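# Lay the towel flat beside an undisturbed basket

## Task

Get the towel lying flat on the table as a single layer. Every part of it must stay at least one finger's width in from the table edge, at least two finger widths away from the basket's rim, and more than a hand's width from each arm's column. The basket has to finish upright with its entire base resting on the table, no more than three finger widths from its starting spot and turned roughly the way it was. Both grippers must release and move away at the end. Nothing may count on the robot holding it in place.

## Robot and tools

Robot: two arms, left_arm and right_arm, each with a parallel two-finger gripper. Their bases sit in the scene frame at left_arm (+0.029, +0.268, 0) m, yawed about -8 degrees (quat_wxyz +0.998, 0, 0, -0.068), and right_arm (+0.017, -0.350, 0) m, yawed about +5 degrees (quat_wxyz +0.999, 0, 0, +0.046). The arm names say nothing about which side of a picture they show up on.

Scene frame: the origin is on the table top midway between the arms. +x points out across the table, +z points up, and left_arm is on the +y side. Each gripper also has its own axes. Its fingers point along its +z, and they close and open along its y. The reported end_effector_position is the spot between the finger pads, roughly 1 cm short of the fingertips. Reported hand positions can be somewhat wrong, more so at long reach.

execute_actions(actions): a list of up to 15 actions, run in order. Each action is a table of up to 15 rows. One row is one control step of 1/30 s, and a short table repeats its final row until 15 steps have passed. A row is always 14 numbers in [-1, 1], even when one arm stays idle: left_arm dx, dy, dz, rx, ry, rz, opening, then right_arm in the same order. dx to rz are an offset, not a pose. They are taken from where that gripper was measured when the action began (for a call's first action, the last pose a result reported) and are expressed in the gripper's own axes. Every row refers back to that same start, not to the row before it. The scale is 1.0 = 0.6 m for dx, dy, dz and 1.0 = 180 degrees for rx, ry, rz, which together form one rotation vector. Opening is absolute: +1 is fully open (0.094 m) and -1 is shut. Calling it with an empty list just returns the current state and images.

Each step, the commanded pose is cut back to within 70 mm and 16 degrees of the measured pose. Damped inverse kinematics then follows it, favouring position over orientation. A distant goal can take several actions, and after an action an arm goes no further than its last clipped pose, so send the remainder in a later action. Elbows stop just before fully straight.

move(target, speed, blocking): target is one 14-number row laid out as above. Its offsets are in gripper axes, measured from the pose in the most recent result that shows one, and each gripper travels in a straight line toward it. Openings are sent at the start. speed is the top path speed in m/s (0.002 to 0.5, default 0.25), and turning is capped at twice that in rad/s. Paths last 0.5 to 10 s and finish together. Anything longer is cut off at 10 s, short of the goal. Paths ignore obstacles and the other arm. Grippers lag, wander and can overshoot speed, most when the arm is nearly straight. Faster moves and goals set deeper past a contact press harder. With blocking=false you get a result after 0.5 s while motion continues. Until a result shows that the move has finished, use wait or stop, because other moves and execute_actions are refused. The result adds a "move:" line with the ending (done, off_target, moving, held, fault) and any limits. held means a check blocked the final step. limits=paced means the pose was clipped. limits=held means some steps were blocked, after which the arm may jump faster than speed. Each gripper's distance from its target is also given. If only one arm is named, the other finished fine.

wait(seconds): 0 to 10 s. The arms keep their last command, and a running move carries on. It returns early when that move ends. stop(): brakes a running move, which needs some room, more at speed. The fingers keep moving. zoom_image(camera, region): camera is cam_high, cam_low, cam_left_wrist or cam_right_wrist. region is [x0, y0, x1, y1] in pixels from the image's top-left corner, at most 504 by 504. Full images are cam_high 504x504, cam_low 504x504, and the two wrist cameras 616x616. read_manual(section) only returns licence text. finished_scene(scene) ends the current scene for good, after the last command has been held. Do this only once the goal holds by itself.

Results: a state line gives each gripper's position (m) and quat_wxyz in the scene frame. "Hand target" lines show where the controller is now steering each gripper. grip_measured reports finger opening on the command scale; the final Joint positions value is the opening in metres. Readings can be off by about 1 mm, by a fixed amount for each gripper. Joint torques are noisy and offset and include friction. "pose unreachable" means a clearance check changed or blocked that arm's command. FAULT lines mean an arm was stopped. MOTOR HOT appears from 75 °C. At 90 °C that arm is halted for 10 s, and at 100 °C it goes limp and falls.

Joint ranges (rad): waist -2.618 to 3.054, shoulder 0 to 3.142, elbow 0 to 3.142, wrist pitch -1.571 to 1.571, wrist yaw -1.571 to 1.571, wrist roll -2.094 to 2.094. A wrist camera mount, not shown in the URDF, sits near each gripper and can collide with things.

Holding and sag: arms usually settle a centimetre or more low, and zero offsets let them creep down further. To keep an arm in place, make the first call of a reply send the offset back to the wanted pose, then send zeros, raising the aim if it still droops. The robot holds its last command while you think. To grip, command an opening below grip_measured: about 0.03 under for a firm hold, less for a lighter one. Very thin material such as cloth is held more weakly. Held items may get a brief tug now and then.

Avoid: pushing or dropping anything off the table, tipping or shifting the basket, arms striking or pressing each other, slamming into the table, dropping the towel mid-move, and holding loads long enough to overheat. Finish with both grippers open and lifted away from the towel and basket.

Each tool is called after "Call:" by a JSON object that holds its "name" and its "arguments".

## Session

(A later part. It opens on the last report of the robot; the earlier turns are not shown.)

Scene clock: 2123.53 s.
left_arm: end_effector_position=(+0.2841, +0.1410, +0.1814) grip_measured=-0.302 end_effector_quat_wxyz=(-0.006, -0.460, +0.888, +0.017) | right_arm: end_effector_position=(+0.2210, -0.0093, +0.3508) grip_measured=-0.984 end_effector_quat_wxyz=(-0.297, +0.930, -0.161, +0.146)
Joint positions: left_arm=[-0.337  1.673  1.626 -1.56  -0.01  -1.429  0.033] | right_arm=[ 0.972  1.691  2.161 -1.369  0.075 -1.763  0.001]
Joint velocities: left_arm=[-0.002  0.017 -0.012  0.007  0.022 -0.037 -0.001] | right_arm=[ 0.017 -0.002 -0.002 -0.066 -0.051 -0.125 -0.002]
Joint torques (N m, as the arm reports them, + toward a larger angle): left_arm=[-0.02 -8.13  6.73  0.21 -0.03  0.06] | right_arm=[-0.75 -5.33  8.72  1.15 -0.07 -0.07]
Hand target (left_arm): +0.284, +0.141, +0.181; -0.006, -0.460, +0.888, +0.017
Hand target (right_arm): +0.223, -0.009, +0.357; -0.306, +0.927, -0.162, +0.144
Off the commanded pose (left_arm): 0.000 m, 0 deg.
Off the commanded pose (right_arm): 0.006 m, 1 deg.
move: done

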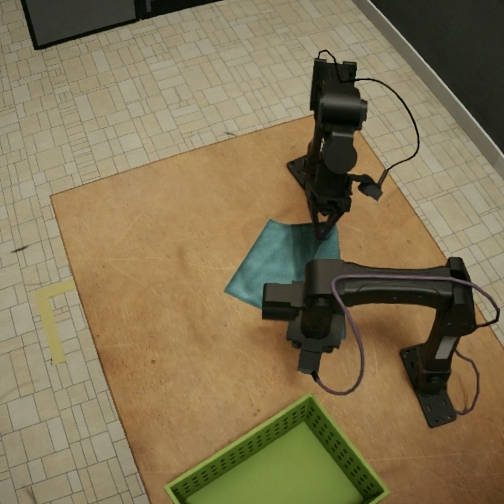

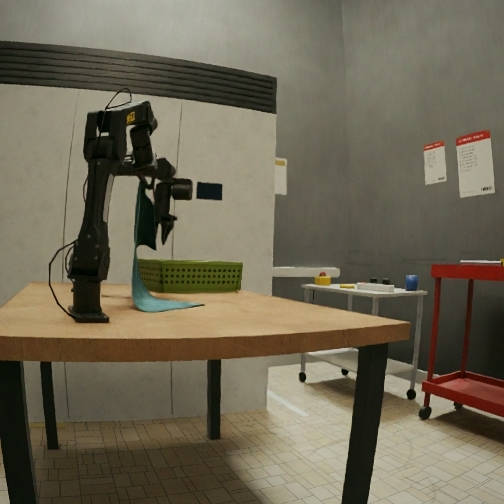

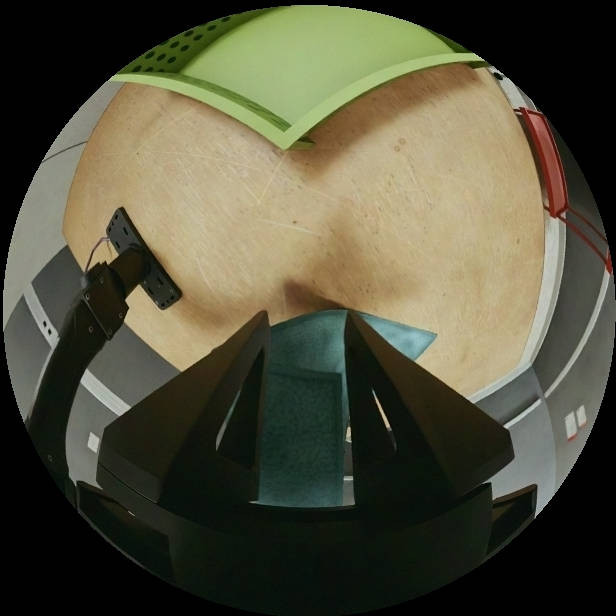

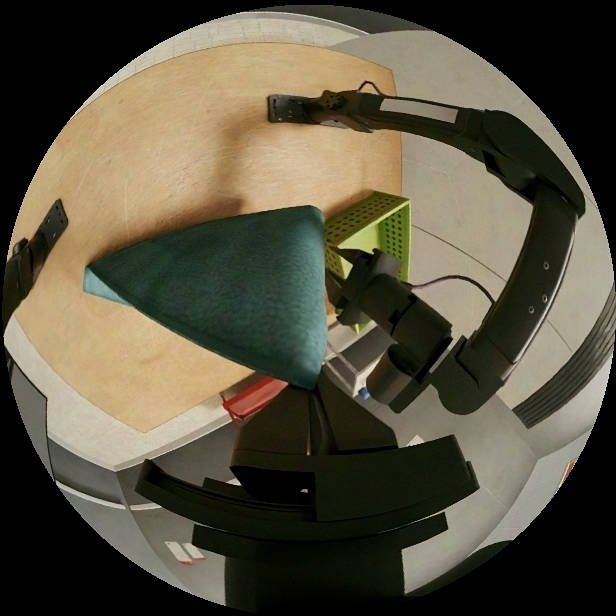

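Call:
{"name": "move", "arguments": {"target": [0,-0.1,0.0,0,0,0,-0.3, 0,0,0,0,0,0,-1], "speed": 0.1}}

Call:
{"name": "move", "arguments": {"target": [0.08,-0.02,0.02,0,0,0.5,0.6, 0,0,-0.01,0,0,0,-1], "speed": 0.25}}

Scene clock: 2141.03 s.
left_arm: end_effector_position=(+0.3313, +0.1112, +0.1746) grip_measured=-0.302 end_effector_quat_wxyz=(-0.002, -0.459, +0.888, +0.012) | right_arm: end_effector_position=(+0.2209, -0.0094, +0.3506) grip_measured=-0.984 end_effector_quat_wxyz=(-0.297, +0.930, -0.160, +0.146)
Joint positions: left_arm=[-0.352  1.88   1.851 -1.565 -0.01  -1.441  0.033] | right_arm=[ 0.972  1.691  2.161 -1.37   0.075 -1.763  0.001]
Joint velocities: left_arm=[ 0.002 -0.012  0.002 -0.022  0.007 -0.022 -0.002] | right_arm=[ 0.012 -0.017 -0.012 -0.066 -0.007 -0.022  0.   ]
Joint torques (N m, as the arm reports them, + toward a larger angle): left_arm=[-0.54 -9.45  9.51  0.08 -0.01 -0.12] | right_arm=[ 0.   -5.81  5.84  1.21  0.04  0.  ]
Hand target (left_arm): +0.333, +0.107, +0.179; +0.000, -0.460, +0.888, +0.008
Hand target (right_arm): +0.221, -0.009, +0.351; -0.297, +0.930, -0.161, +0.146
Off the commanded pose (left_arm): 0.007 m, 1 deg.
Off the commanded pose (right_arm): 0.000 m, 0 deg.
joint sent to its limit (left arm) — the command would take joint 4 (wrist pitch) past its lower limit, so that joint was sent only as far as its limit.
move: done

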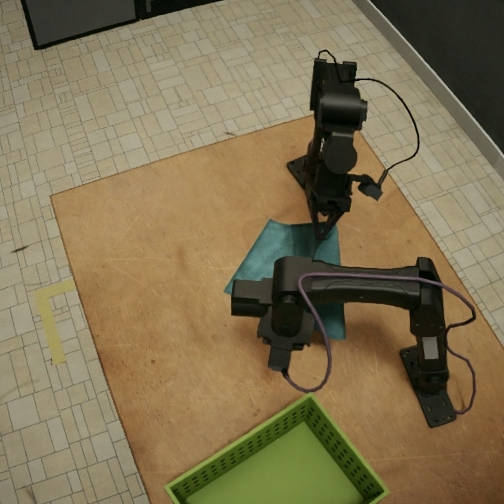

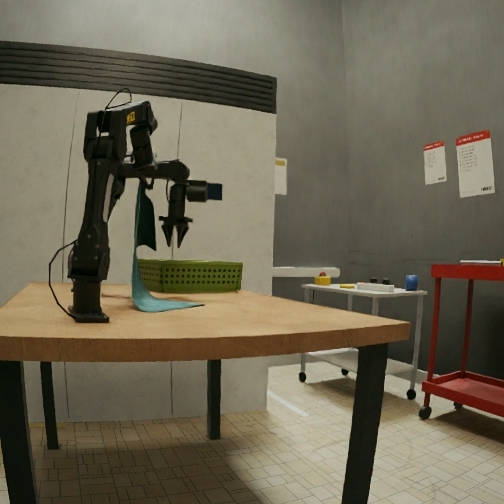

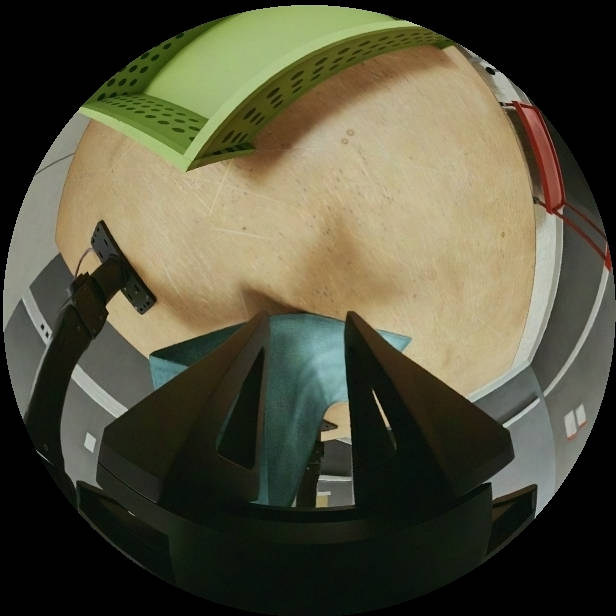

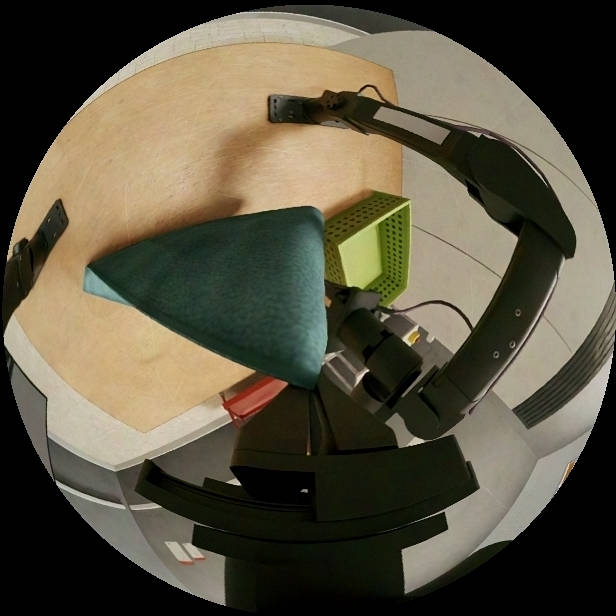

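Scene clock: 2144.73 s.
left_arm: end_effector_position=(+0.3149, +0.0680, +0.1703) grip_measured=+0.598 end_effector_quat_wxyz=(-0.001, +0.294, +0.956, +0.005) | right_arm: end_effector_position=(+0.2190, -0.0127, +0.3477) grip_measured=-0.984 end_effector_quat_wxyz=(-0.288, +0.933, -0.161, +0.143)
Joint positions: left_arm=[-0.484  1.893  1.851 -1.534 -0.01  -0.022  0.075] | right_arm=[ 0.972  1.691  2.161 -1.389  0.075 -1.763  0.001]
Joint velocities: left_arm=[ 0.012  0.002 -0.017 -0.051  0.022 -0.037 -0.001] | right_arm=[ 0.002 -0.007 -0.022  0.051  0.051 -0.007  0.   ]
Joint torques (N m, as the arm reports them, + toward a larger angle): left_arm=[-0.57 -9.07  5.96  0.35  0.05  0.12] | right_arm=[ 0.11 -5.7   8.21  1.12  0.04  0.  ]
Hand target (left_arm): +0.314, +0.065, +0.163; -0.009, +0.304, +0.953, +0.007
Hand target (right_arm): +0.219, -0.013, +0.355; -0.297, +0.930, -0.160, +0.146
Off the commanded pose (left_arm): 0.009 m, 2 deg.
Off the commanded pose (right_arm): 0.008 m, 1 deg.
move: done

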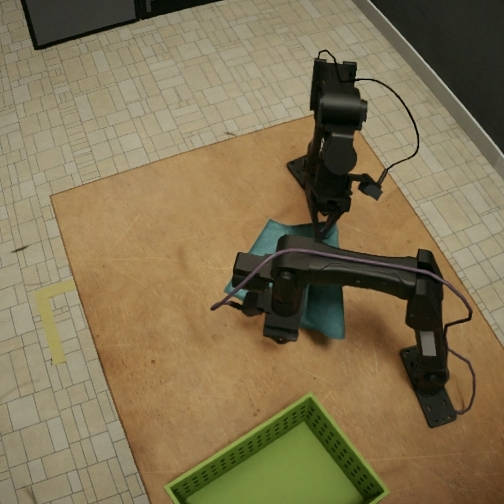

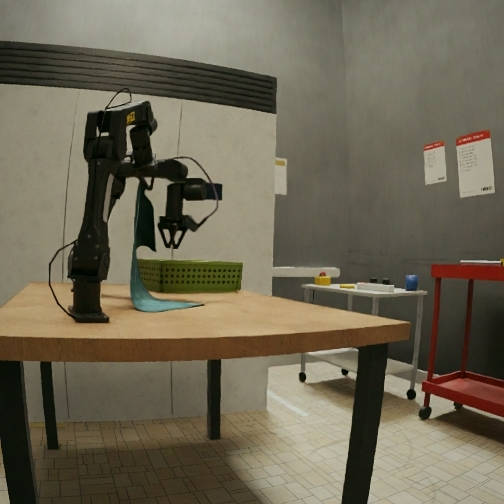

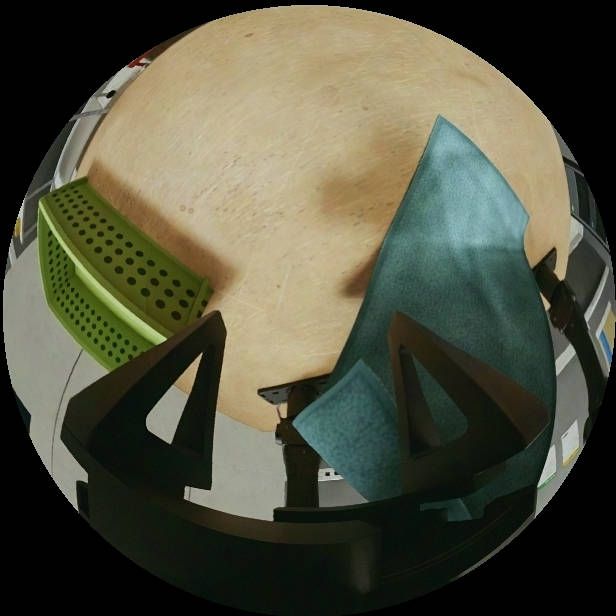

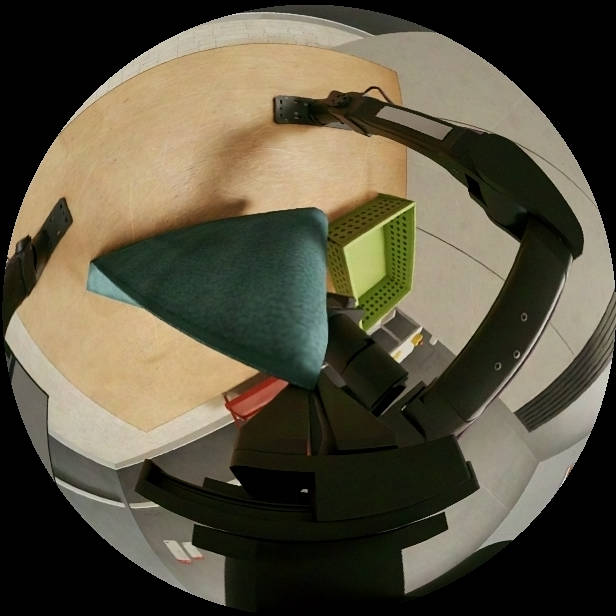

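Call:
{"name": "execute_actions", "arguments": {"actions": []}}

Scene clock: 2153.20 s.
left_arm: end_effector_position=(+0.3149, +0.0680, +0.1703) grip_measured=+0.598 end_effector_quat_wxyz=(-0.001, +0.295, +0.955, +0.005) | right_arm: end_effector_position=(+0.2190, -0.0127, +0.3477) grip_measured=-0.984 end_effector_quat_wxyz=(-0.288, +0.933, -0.161, +0.143)
Joint positions: left_arm=[-0.484  1.893  1.851 -1.534 -0.01  -0.019  0.075] | right_arm=[ 0.972  1.691  2.161 -1.389  0.075 -1.763  0.001]
Joint velocities: left_arm=[ 0.012  0.007  0.012  0.037 -0.022  0.007  0.001] | right_arm=[ 0.002 -0.007  0.022  0.022  0.007  0.037 -0.   ]
Joint torques (N m, as the arm reports them, + toward a larger angle): left_arm=[-0.43 -9.17  5.77  0.36  0.07  0.13] | right_arm=[ 0.1  -5.71  8.2   1.13  0.04  0.  ]
Hand target (left_arm): +0.314, +0.065, +0.163; -0.010, +0.304, +0.953, +0.007
Hand target (right_arm): +0.219, -0.013, +0.355; -0.297, +0.930, -0.160, +0.146
Off the commanded pose (left_arm): 0.009 m, 1 deg.
Off the commanded pose (right_arm): 0.008 m, 1 deg.

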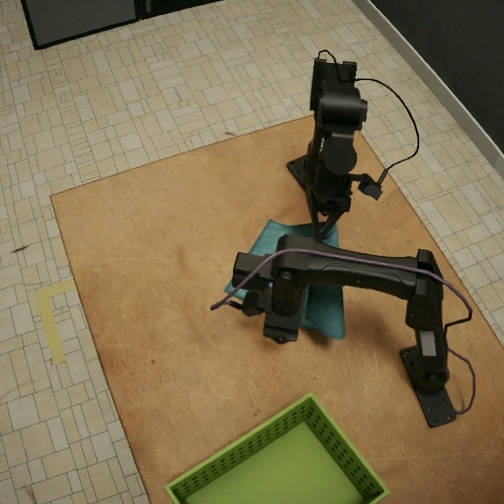

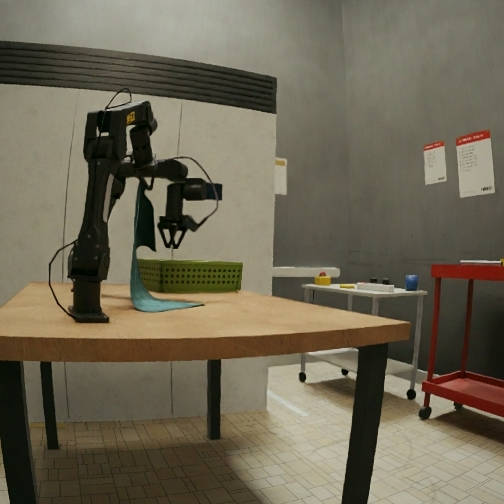

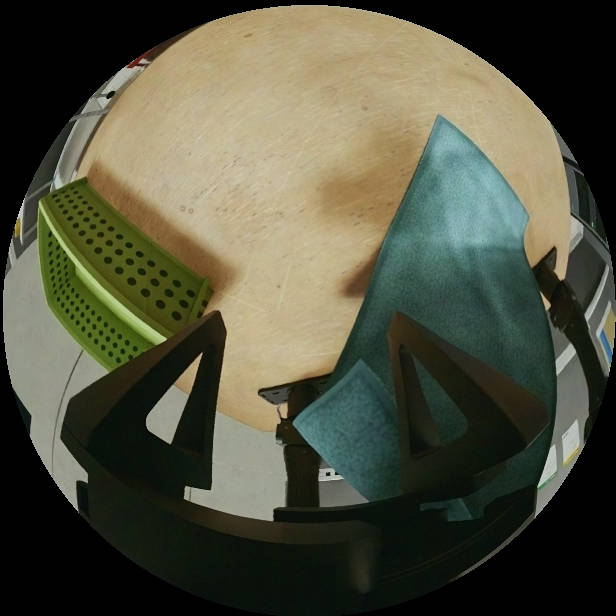

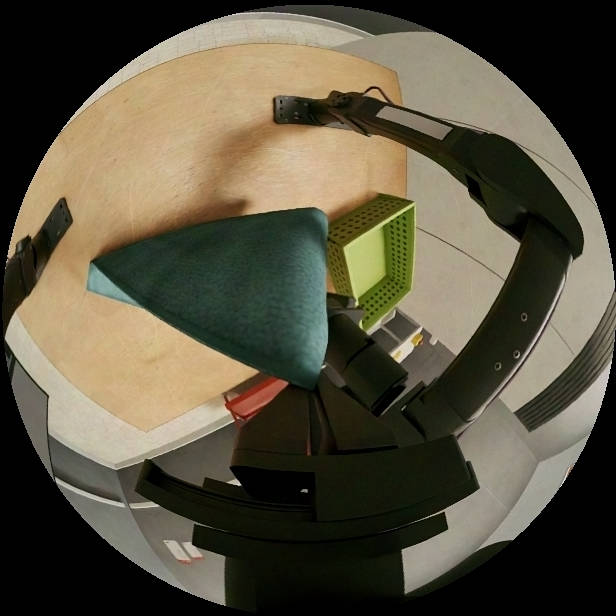

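Call:
{"name": "zoom_image", "arguments": {"camera": "cam_low", "region": [90, 150, 250, 330]}}

Call:
{"name": "zoom_image", "arguments": {"camera": "cam_left_wrist", "region": [200, 280, 480, 540]}}

Region (90, 150, 250, 330) of cam_low's 504x504 image, scaled by 2.800, with more detail than that image has.

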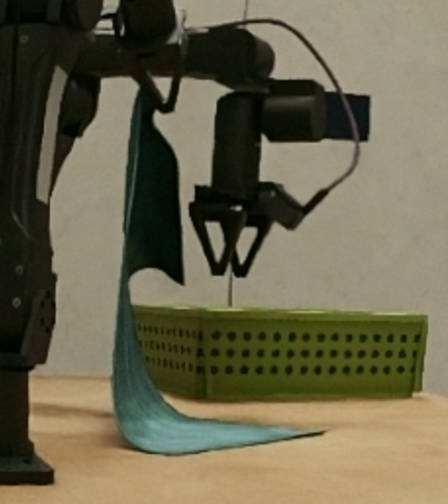

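Region (200, 280, 480, 540) of cam_left_wrist's 616x616 image, scaled by 1.800, with more detail than that image has; it fills the top 468 rows of this view, and the rest is white.

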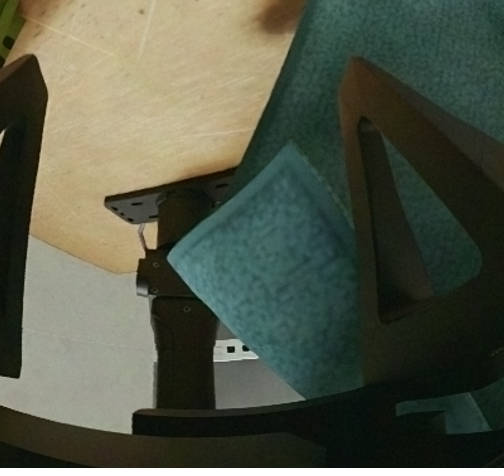

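Call:
{"name": "zoom_image", "arguments": {"camera": "cam_right_wrist", "region": [60, 180, 440, 460]}}

Call:
{"name": "zoom_image", "arguments": {"camera": "cam_high", "region": [200, 200, 380, 360]}}

Region (60, 180, 440, 460) of cam_right_wrist's 616x616 image, scaled by 1.326, with more detail than that image has; it fills the top 371 rows of this view, and the rest is white.

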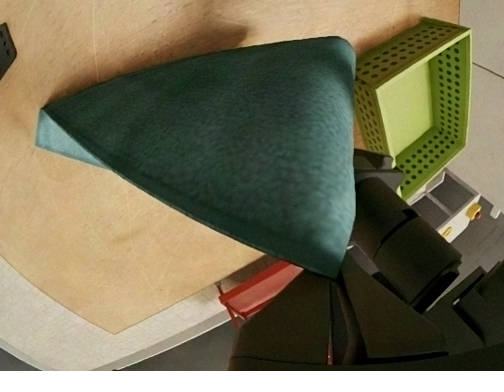

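Region (200, 200, 380, 360) of cam_high's 504x504 image, scaled by 2.800, with more detail than that image has.

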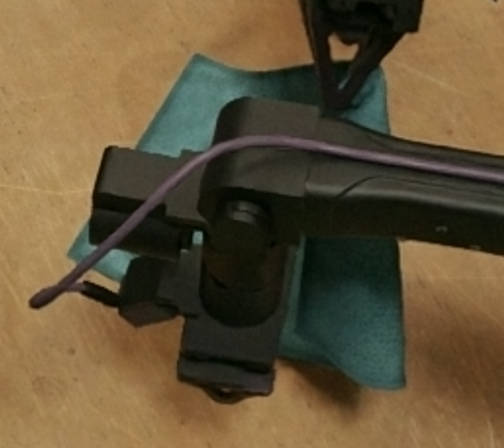

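Call:
{"name": "zoom_image", "arguments": {"camera": "cam_left_wrist", "region": [270, 330, 430, 520]}}

Region (270, 330, 430, 520) of cam_left_wrist's 616x616 image, scaled by 2.653, with more detail than that image has; it fills the left 424 columns of this view, and the rest is white.

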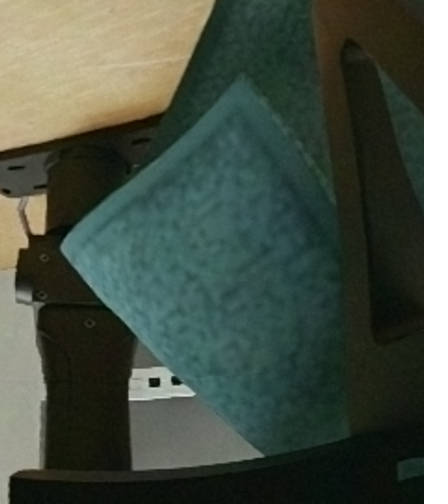

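Call:
{"name": "move", "arguments": {"target": [-0.077,0.078,-0.025,0,0,0,0.6, -0.322,0.276,0.335,0,0,0,-1], "speed": 0.1}}

Scene clock: 2277.03 s.
left_arm: end_effector_position=(+0.3748, +0.0799, +0.1819) grip_measured=+0.598 end_effector_quat_wxyz=(+0.034, +0.294, +0.955, -0.002) | right_arm: end_effector_position=(+0.0785, +0.0258, +0.0601) grip_measured=-0.984 end_effector_quat_wxyz=(-0.285, +0.935, -0.160, +0.135)
Joint positions: left_arm=[-0.371  2.029  2.088 -1.563 -0.01   0.091  0.075] | right_arm=[ 1.476  1.609  0.874 -0.285  0.35  -1.335  0.001]
Joint velocities: left_arm=[-0.017 -0.007 -0.002 -0.037  0.037  0.051  0.001] | right_arm=[-0.002 -0.007  0.017 -0.037 -0.037 -0.037  0.   ]
Joint torques (N m, as the arm reports them, + toward a larger angle): left_arm=[  0.52 -10.69   9.43   0.25   0.     0.14] | right_arm=[ 0.7  -5.17  6.26  1.13  0.24  0.09]
Hand target (left_arm): +0.379, +0.081, +0.185; +0.036, +0.295, +0.955, -0.002
Hand target (right_arm): +0.077, +0.027, +0.059; -0.289, +0.933, -0.162, +0.137
Off the commanded pose (left_arm): 0.006 m, 4 deg.
Off the commanded pose (right_arm): 0.005 m, 1 deg.
joint sent to its limit (left arm) — the command would take joint 4 (wrist pitch) past its lower limit, so that joint was sent only as far as its limit.
move: off_target (left_arm)

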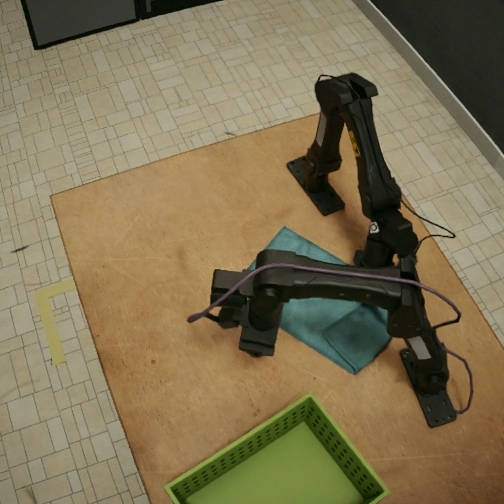

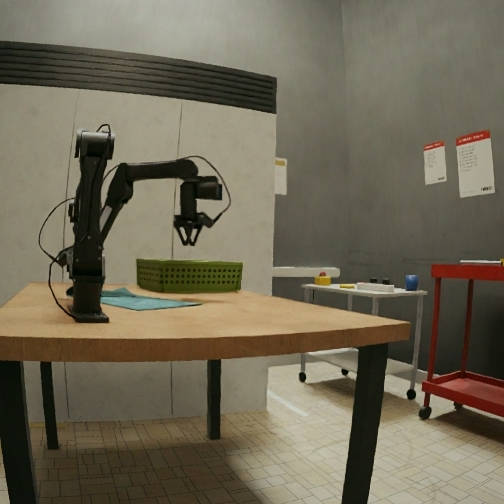

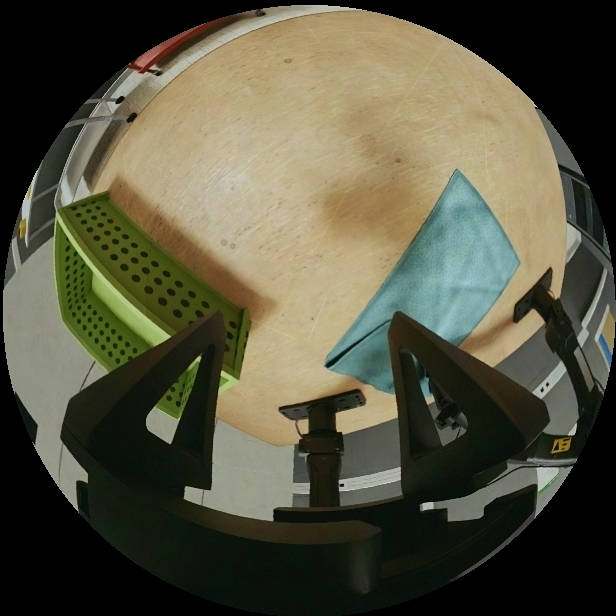

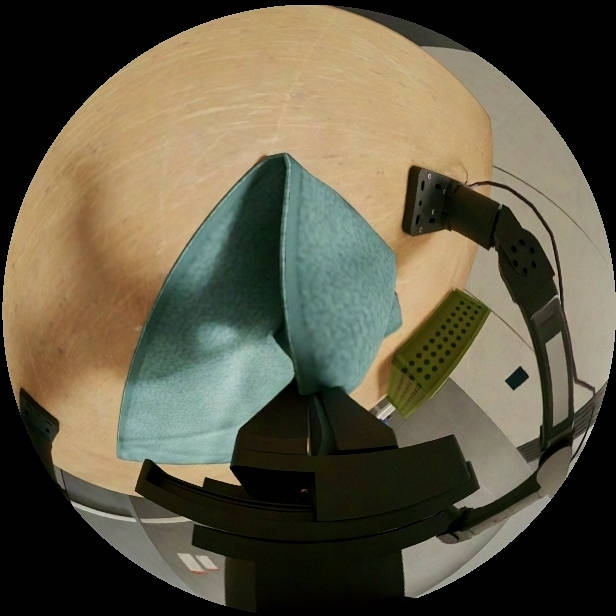

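Call:
{"name": "zoom_image", "arguments": {"camera": "cam_high", "region": [200, 200, 440, 400]}}

Call:
{"name": "zoom_image", "arguments": {"camera": "cam_left_wrist", "region": [280, 140, 560, 440]}}

Region (200, 200, 440, 400) of cam_high's 504x504 image, scaled by 2.100, with more detail than that image has.

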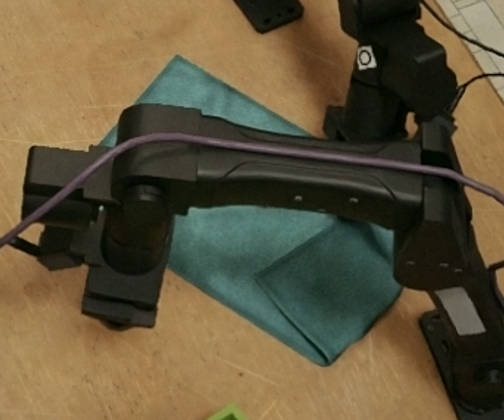

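Region (280, 140, 560, 440) of cam_left_wrist's 616x616 image, scaled by 1.680, with more detail than that image has; it fills the left 470 columns of this view, and the rest is white.

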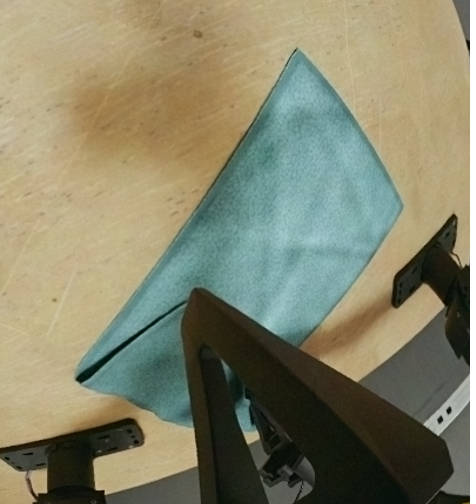

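Call:
{"name": "execute_actions", "arguments": {"actions": [[[0,0,-0.02,0,0,0,0.6, -0.009,0.029,0.035,0,0,0,-1]],[[0,0,0,0,0,0,0.6, 0,0,0,0,0,0,-0.9],[0,0,0,0,0,0,0.6, 0,0,0,0,0,0,-0.85],[0,0,0,0,0,0,0.6, 0,0,0,0,0,0,-0.8],[0,0,0,0,0,0,0.6, 0,0,0,0,0,0,-0.75],[0,0,0,0,0,0,0.6, 0,0,0,0,0,0,-0.7],[0,0,0,0,0,0,0.6, 0,0,0,0,0,0,-0.6]],[[0,0,0,0,0,0,0.6, 0,0,-0.08,0,0,0,-0.5]]]}}

Scene clock: 2324.87 s.
left_arm: end_effector_position=(+0.3748, +0.0799, +0.1819) grip_measured=+0.598 end_effector_quat_wxyz=(+0.034, +0.294, +0.955, -0.002) | right_arm: end_effector_position=(+0.0634, -0.0057, +0.0584) grip_measured=-0.503 end_effector_quat_wxyz=(-0.266, +0.942, -0.155, +0.136)
Joint positions: left_arm=[-0.371  2.029  2.088 -1.563 -0.01   0.091  0.075] | right_arm=[ 1.528  1.518  0.802 -0.363  0.368 -1.289  0.023]
Joint velocities: left_arm=[-0.007  0.002 -0.022 -0.022 -0.007 -0.022 -0.002] | right_arm=[-0.012  0.032 -0.007 -0.095  0.022 -0.007 -0.   ]
Joint torques (N m, as the arm reports them, + toward a larger angle): left_arm=[  0.03 -11.96   6.79   0.36   0.01   0.04] | right_arm=[ 0.66 -6.37  8.33  0.89  0.24  0.08]
Hand target (left_arm): +0.375, +0.080, +0.182; +0.034, +0.294, +0.955, -0.002
Hand target (right_arm): +0.062, -0.003, +0.069; -0.276, +0.938, -0.159, +0.136
Off the commanded pose (left_arm): 0.000 m, 0 deg.
Off the commanded pose (right_arm): 0.012 m, 1 deg.

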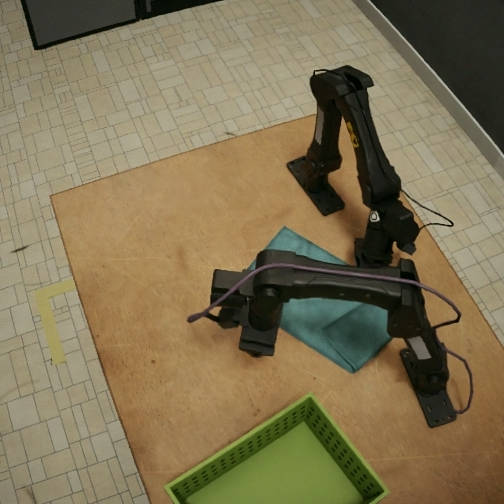

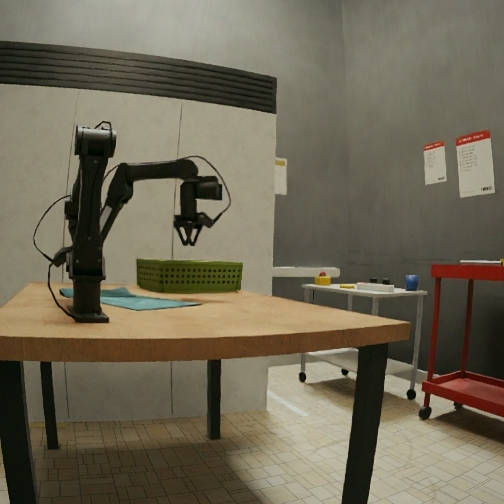

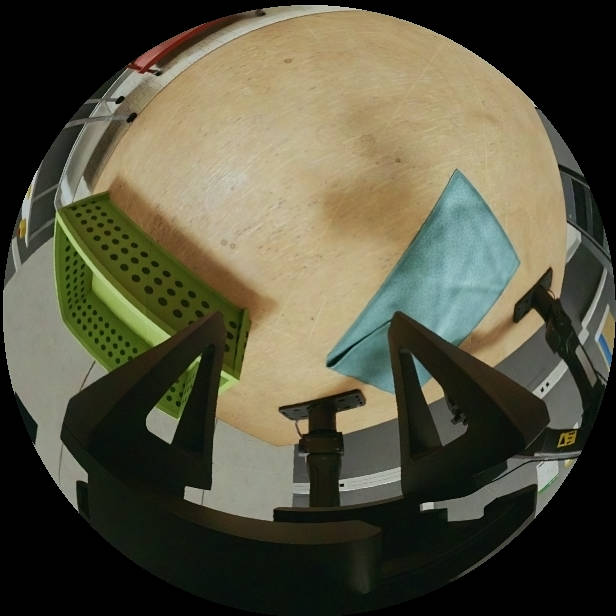

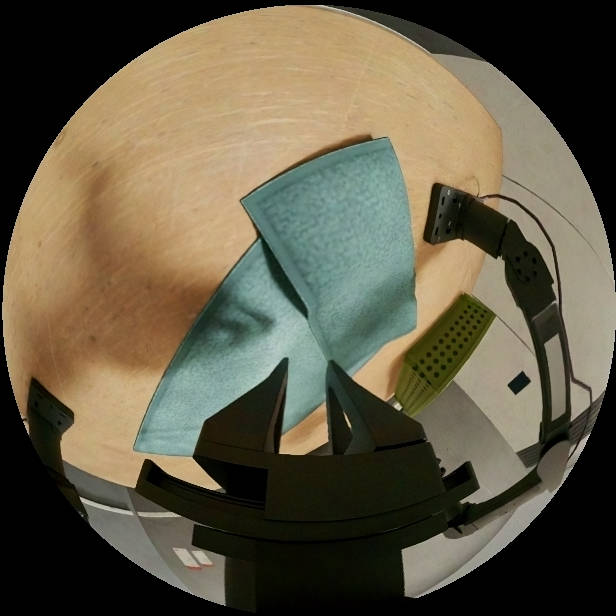

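Call:
{"name": "move", "arguments": {"target": [0,0,-0.01,0,0,0,0.6, 0.280,0.276,-0.249,-0.196,0.063,0.383,0.3], "speed": 0.15}}

Scene clock: 2365.13 s.
left_arm: end_effector_position=(+0.3748, +0.0799, +0.1819) grip_measured=+0.598 end_effector_quat_wxyz=(+0.034, +0.294, +0.955, -0.002) | right_arm: end_effector_position=(+0.1292, -0.2719, +0.1119) grip_measured=+0.298 end_effector_quat_wxyz=(+0.017, +0.709, -0.705, +0.015)
Joint positions: left_arm=[-0.371  2.029  2.088 -1.563 -0.01   0.091  0.075] | right_arm=[ 0.556  1.066  0.867 -1.401  0.034 -0.929  0.061]
Joint velocities: left_arm=[-0.017  0.002  0.012 -0.022  0.051  0.051  0.001] | right_arm=[ 0.012 -0.017 -0.002 -0.051 -0.007 -0.081  0.001]
Joint torques (N m, as the arm reports them, + toward a larger angle): left_arm=[  0.18 -12.28   8.22   0.28  -0.01   0.03] | right_arm=[-1.01 -2.55  9.03  0.1  -0.08 -0.1 ]
Hand target (left_arm): +0.374, +0.080, +0.188; +0.038, +0.294, +0.955, -0.003
Hand target (right_arm): +0.132, -0.269, +0.121; -0.002, +0.708, -0.706, +0.010
Off the commanded pose (left_arm): 0.006 m, 0 deg.
Off the commanded pose (right_arm): 0.009 m, 3 deg.
joint sent to its limit (left arm) — the command would take joint 4 (wrist pitch) past its lower limit, so that joint was sent only as far as its limit.
move: off_target (right_arm)

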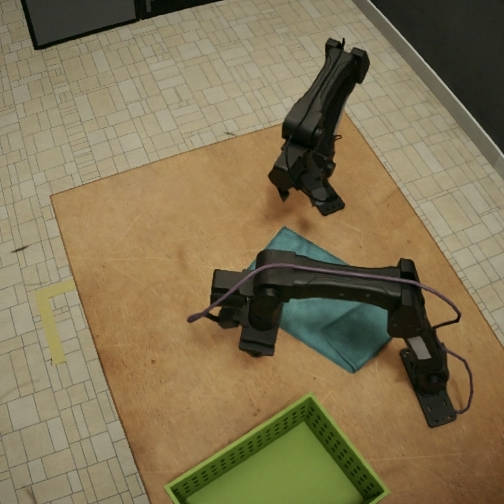

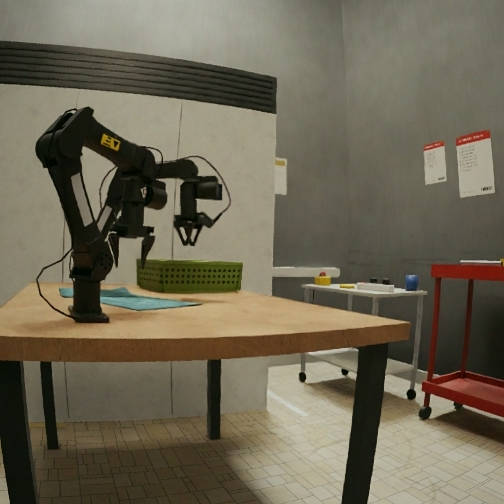

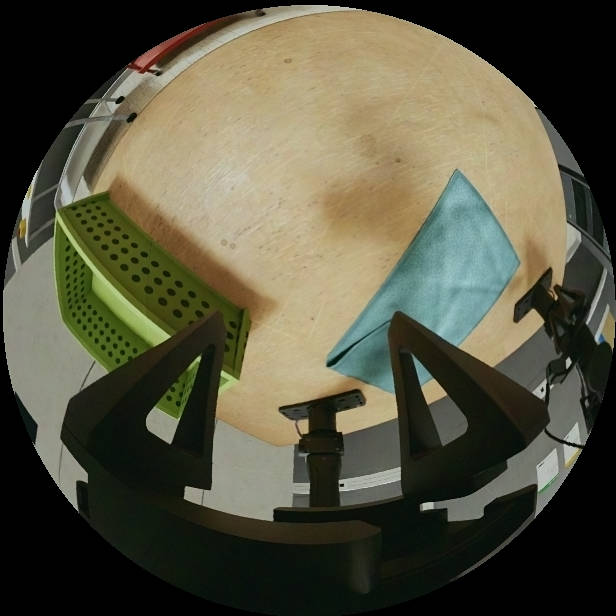

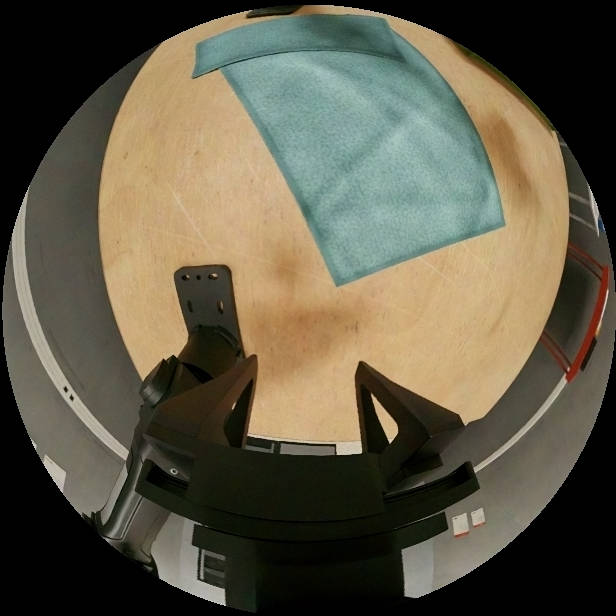

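Call:
{"name": "move", "arguments": {"target": [0,0,-0.01,0,0,0,0.6, 0.005,-0.055,0.075,0,0,-0.094,-0.1], "speed": 0.1}}

Scene clock: 2376.93 s.
left_arm: end_effector_position=(+0.3748, +0.0799, +0.1819) grip_measured=+0.598 end_effector_quat_wxyz=(+0.034, +0.294, +0.955, -0.002) | right_arm: end_effector_position=(+0.1607, -0.2747, +0.0708) grip_measured=-0.098 end_effector_quat_wxyz=(+0.013, +0.806, -0.592, +0.014)
Joint positions: left_arm=[-0.371  2.029  2.088 -1.563 -0.01   0.091  0.075] | right_arm=[ 0.428  1.168  0.759 -1.173  0.037 -1.355  0.042]
Joint velocities: left_arm=[ 0.002  0.017 -0.007  0.007  0.051 -0.051 -0.   ] | right_arm=[-0.027 -0.012 -0.007 -0.066  0.022 -0.022  0.001]
Joint torques (N m, as the arm reports them, + toward a larger angle): left_arm=[  0.01 -12.21   8.19   0.26   0.02  -0.01] | right_arm=[-0.88 -0.71  5.62  0.27  0.05 -0.05]
Hand target (left_arm): +0.374, +0.080, +0.188; +0.038, +0.294, +0.955, -0.003
Hand target (right_arm): +0.161, -0.277, +0.067; +0.019, +0.805, -0.593, +0.013
Off the commanded pose (left_arm): 0.006 m, 0 deg.
Off the commanded pose (right_arm): 0.005 m, 1 deg.
joint sent to its limit (left arm) — the command would take joint 4 (wrist pitch) past its lower limit, so that joint was sent only as far as its limit.
move: done

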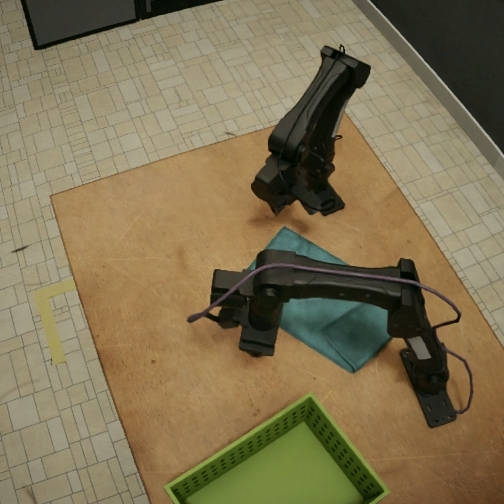

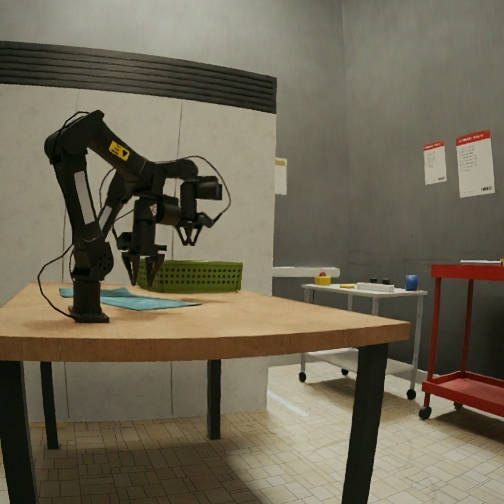

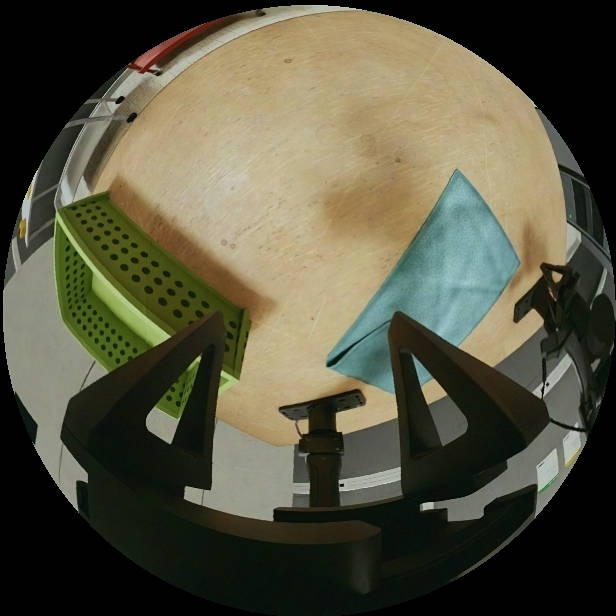

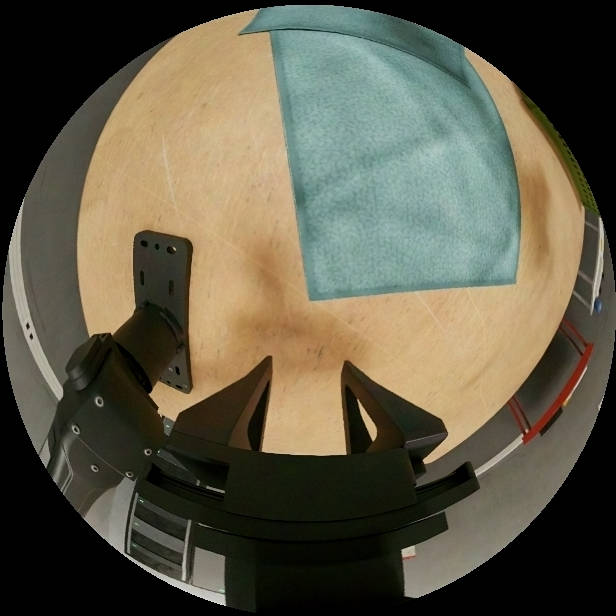

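Call:
{"name": "move", "arguments": {"target": [0,0,-0.01,0,0,0,0.6, -0.042,-0.017,0.05,0,0,0,-0.1], "speed": 0.05}}

Scene clock: 2383.73 s.
left_arm: end_effector_position=(+0.3748, +0.0799, +0.1819) grip_measured=+0.598 end_effector_quat_wxyz=(+0.034, +0.294, +0.955, -0.002) | right_arm: end_effector_position=(+0.1648, -0.2506, +0.0439) grip_measured=-0.098 end_effector_quat_wxyz=(+0.007, +0.805, -0.594, +0.017)
Joint positions: left_arm=[-0.371  2.029  2.088 -1.563 -0.01   0.091  0.075] | right_arm=[ 0.534  1.261  0.707 -1.021  0.037 -1.245  0.042]
Joint velocities: left_arm=[-0.007 -0.017  0.002 -0.022 -0.007 -0.022 -0.001] | right_arm=[ 0.002  0.027 -0.012 -0.139  0.022  0.007 -0.   ]
Joint torques (N m, as the arm reports them, + toward a larger angle): left_arm=[  0.04 -12.25   8.28   0.24   0.02   0.01] | right_arm=[ 0.86 -1.36  5.41  0.3  -0.01  0.06]
Hand target (left_arm): +0.374, +0.080, +0.188; +0.038, +0.294, +0.955, -0.003
Hand target (right_arm): +0.163, -0.249, +0.040; +0.012, +0.806, -0.592, +0.013
Off the commanded pose (left_arm): 0.006 m, 0 deg.
Off the commanded pose (right_arm): 0.005 m, 1 deg.
joint sent to its limit (left arm) — the command would take joint 4 (wrist pitch) past its lower limit, so that joint was sent only as far as its limit.
move: done

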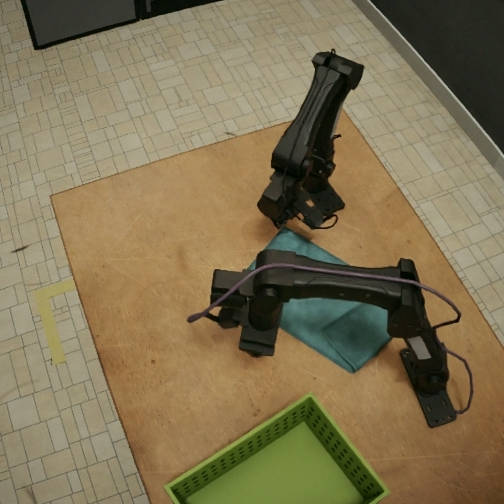

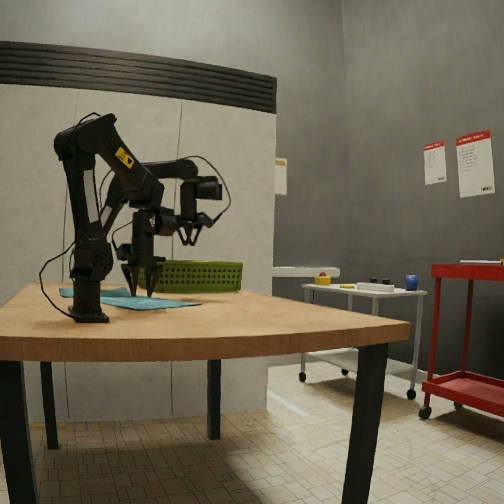

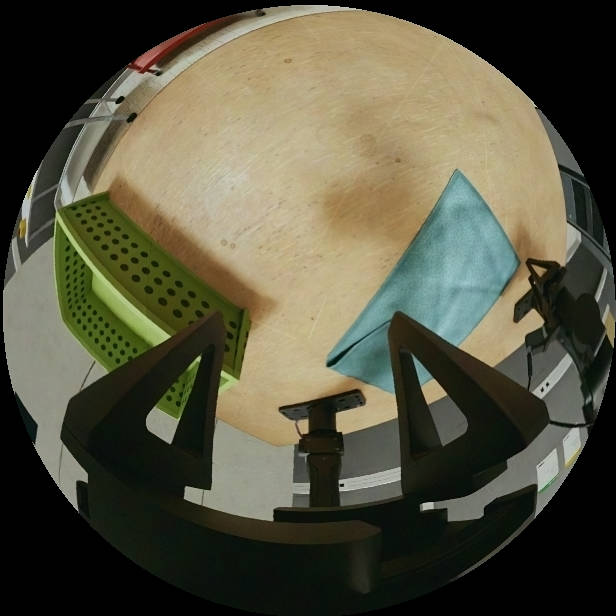

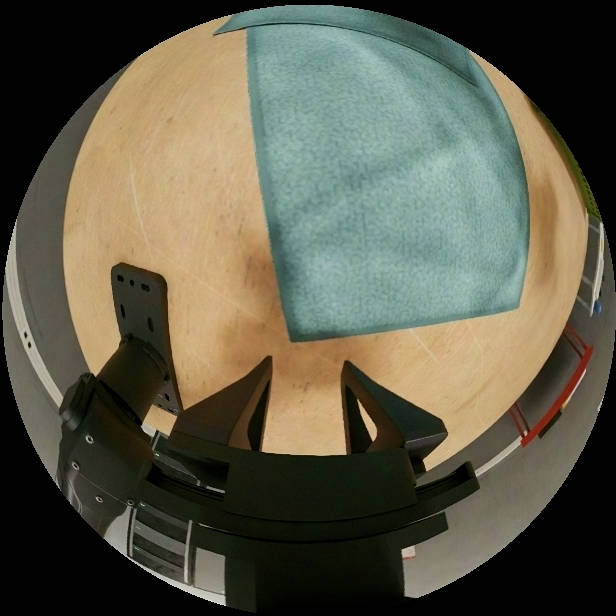

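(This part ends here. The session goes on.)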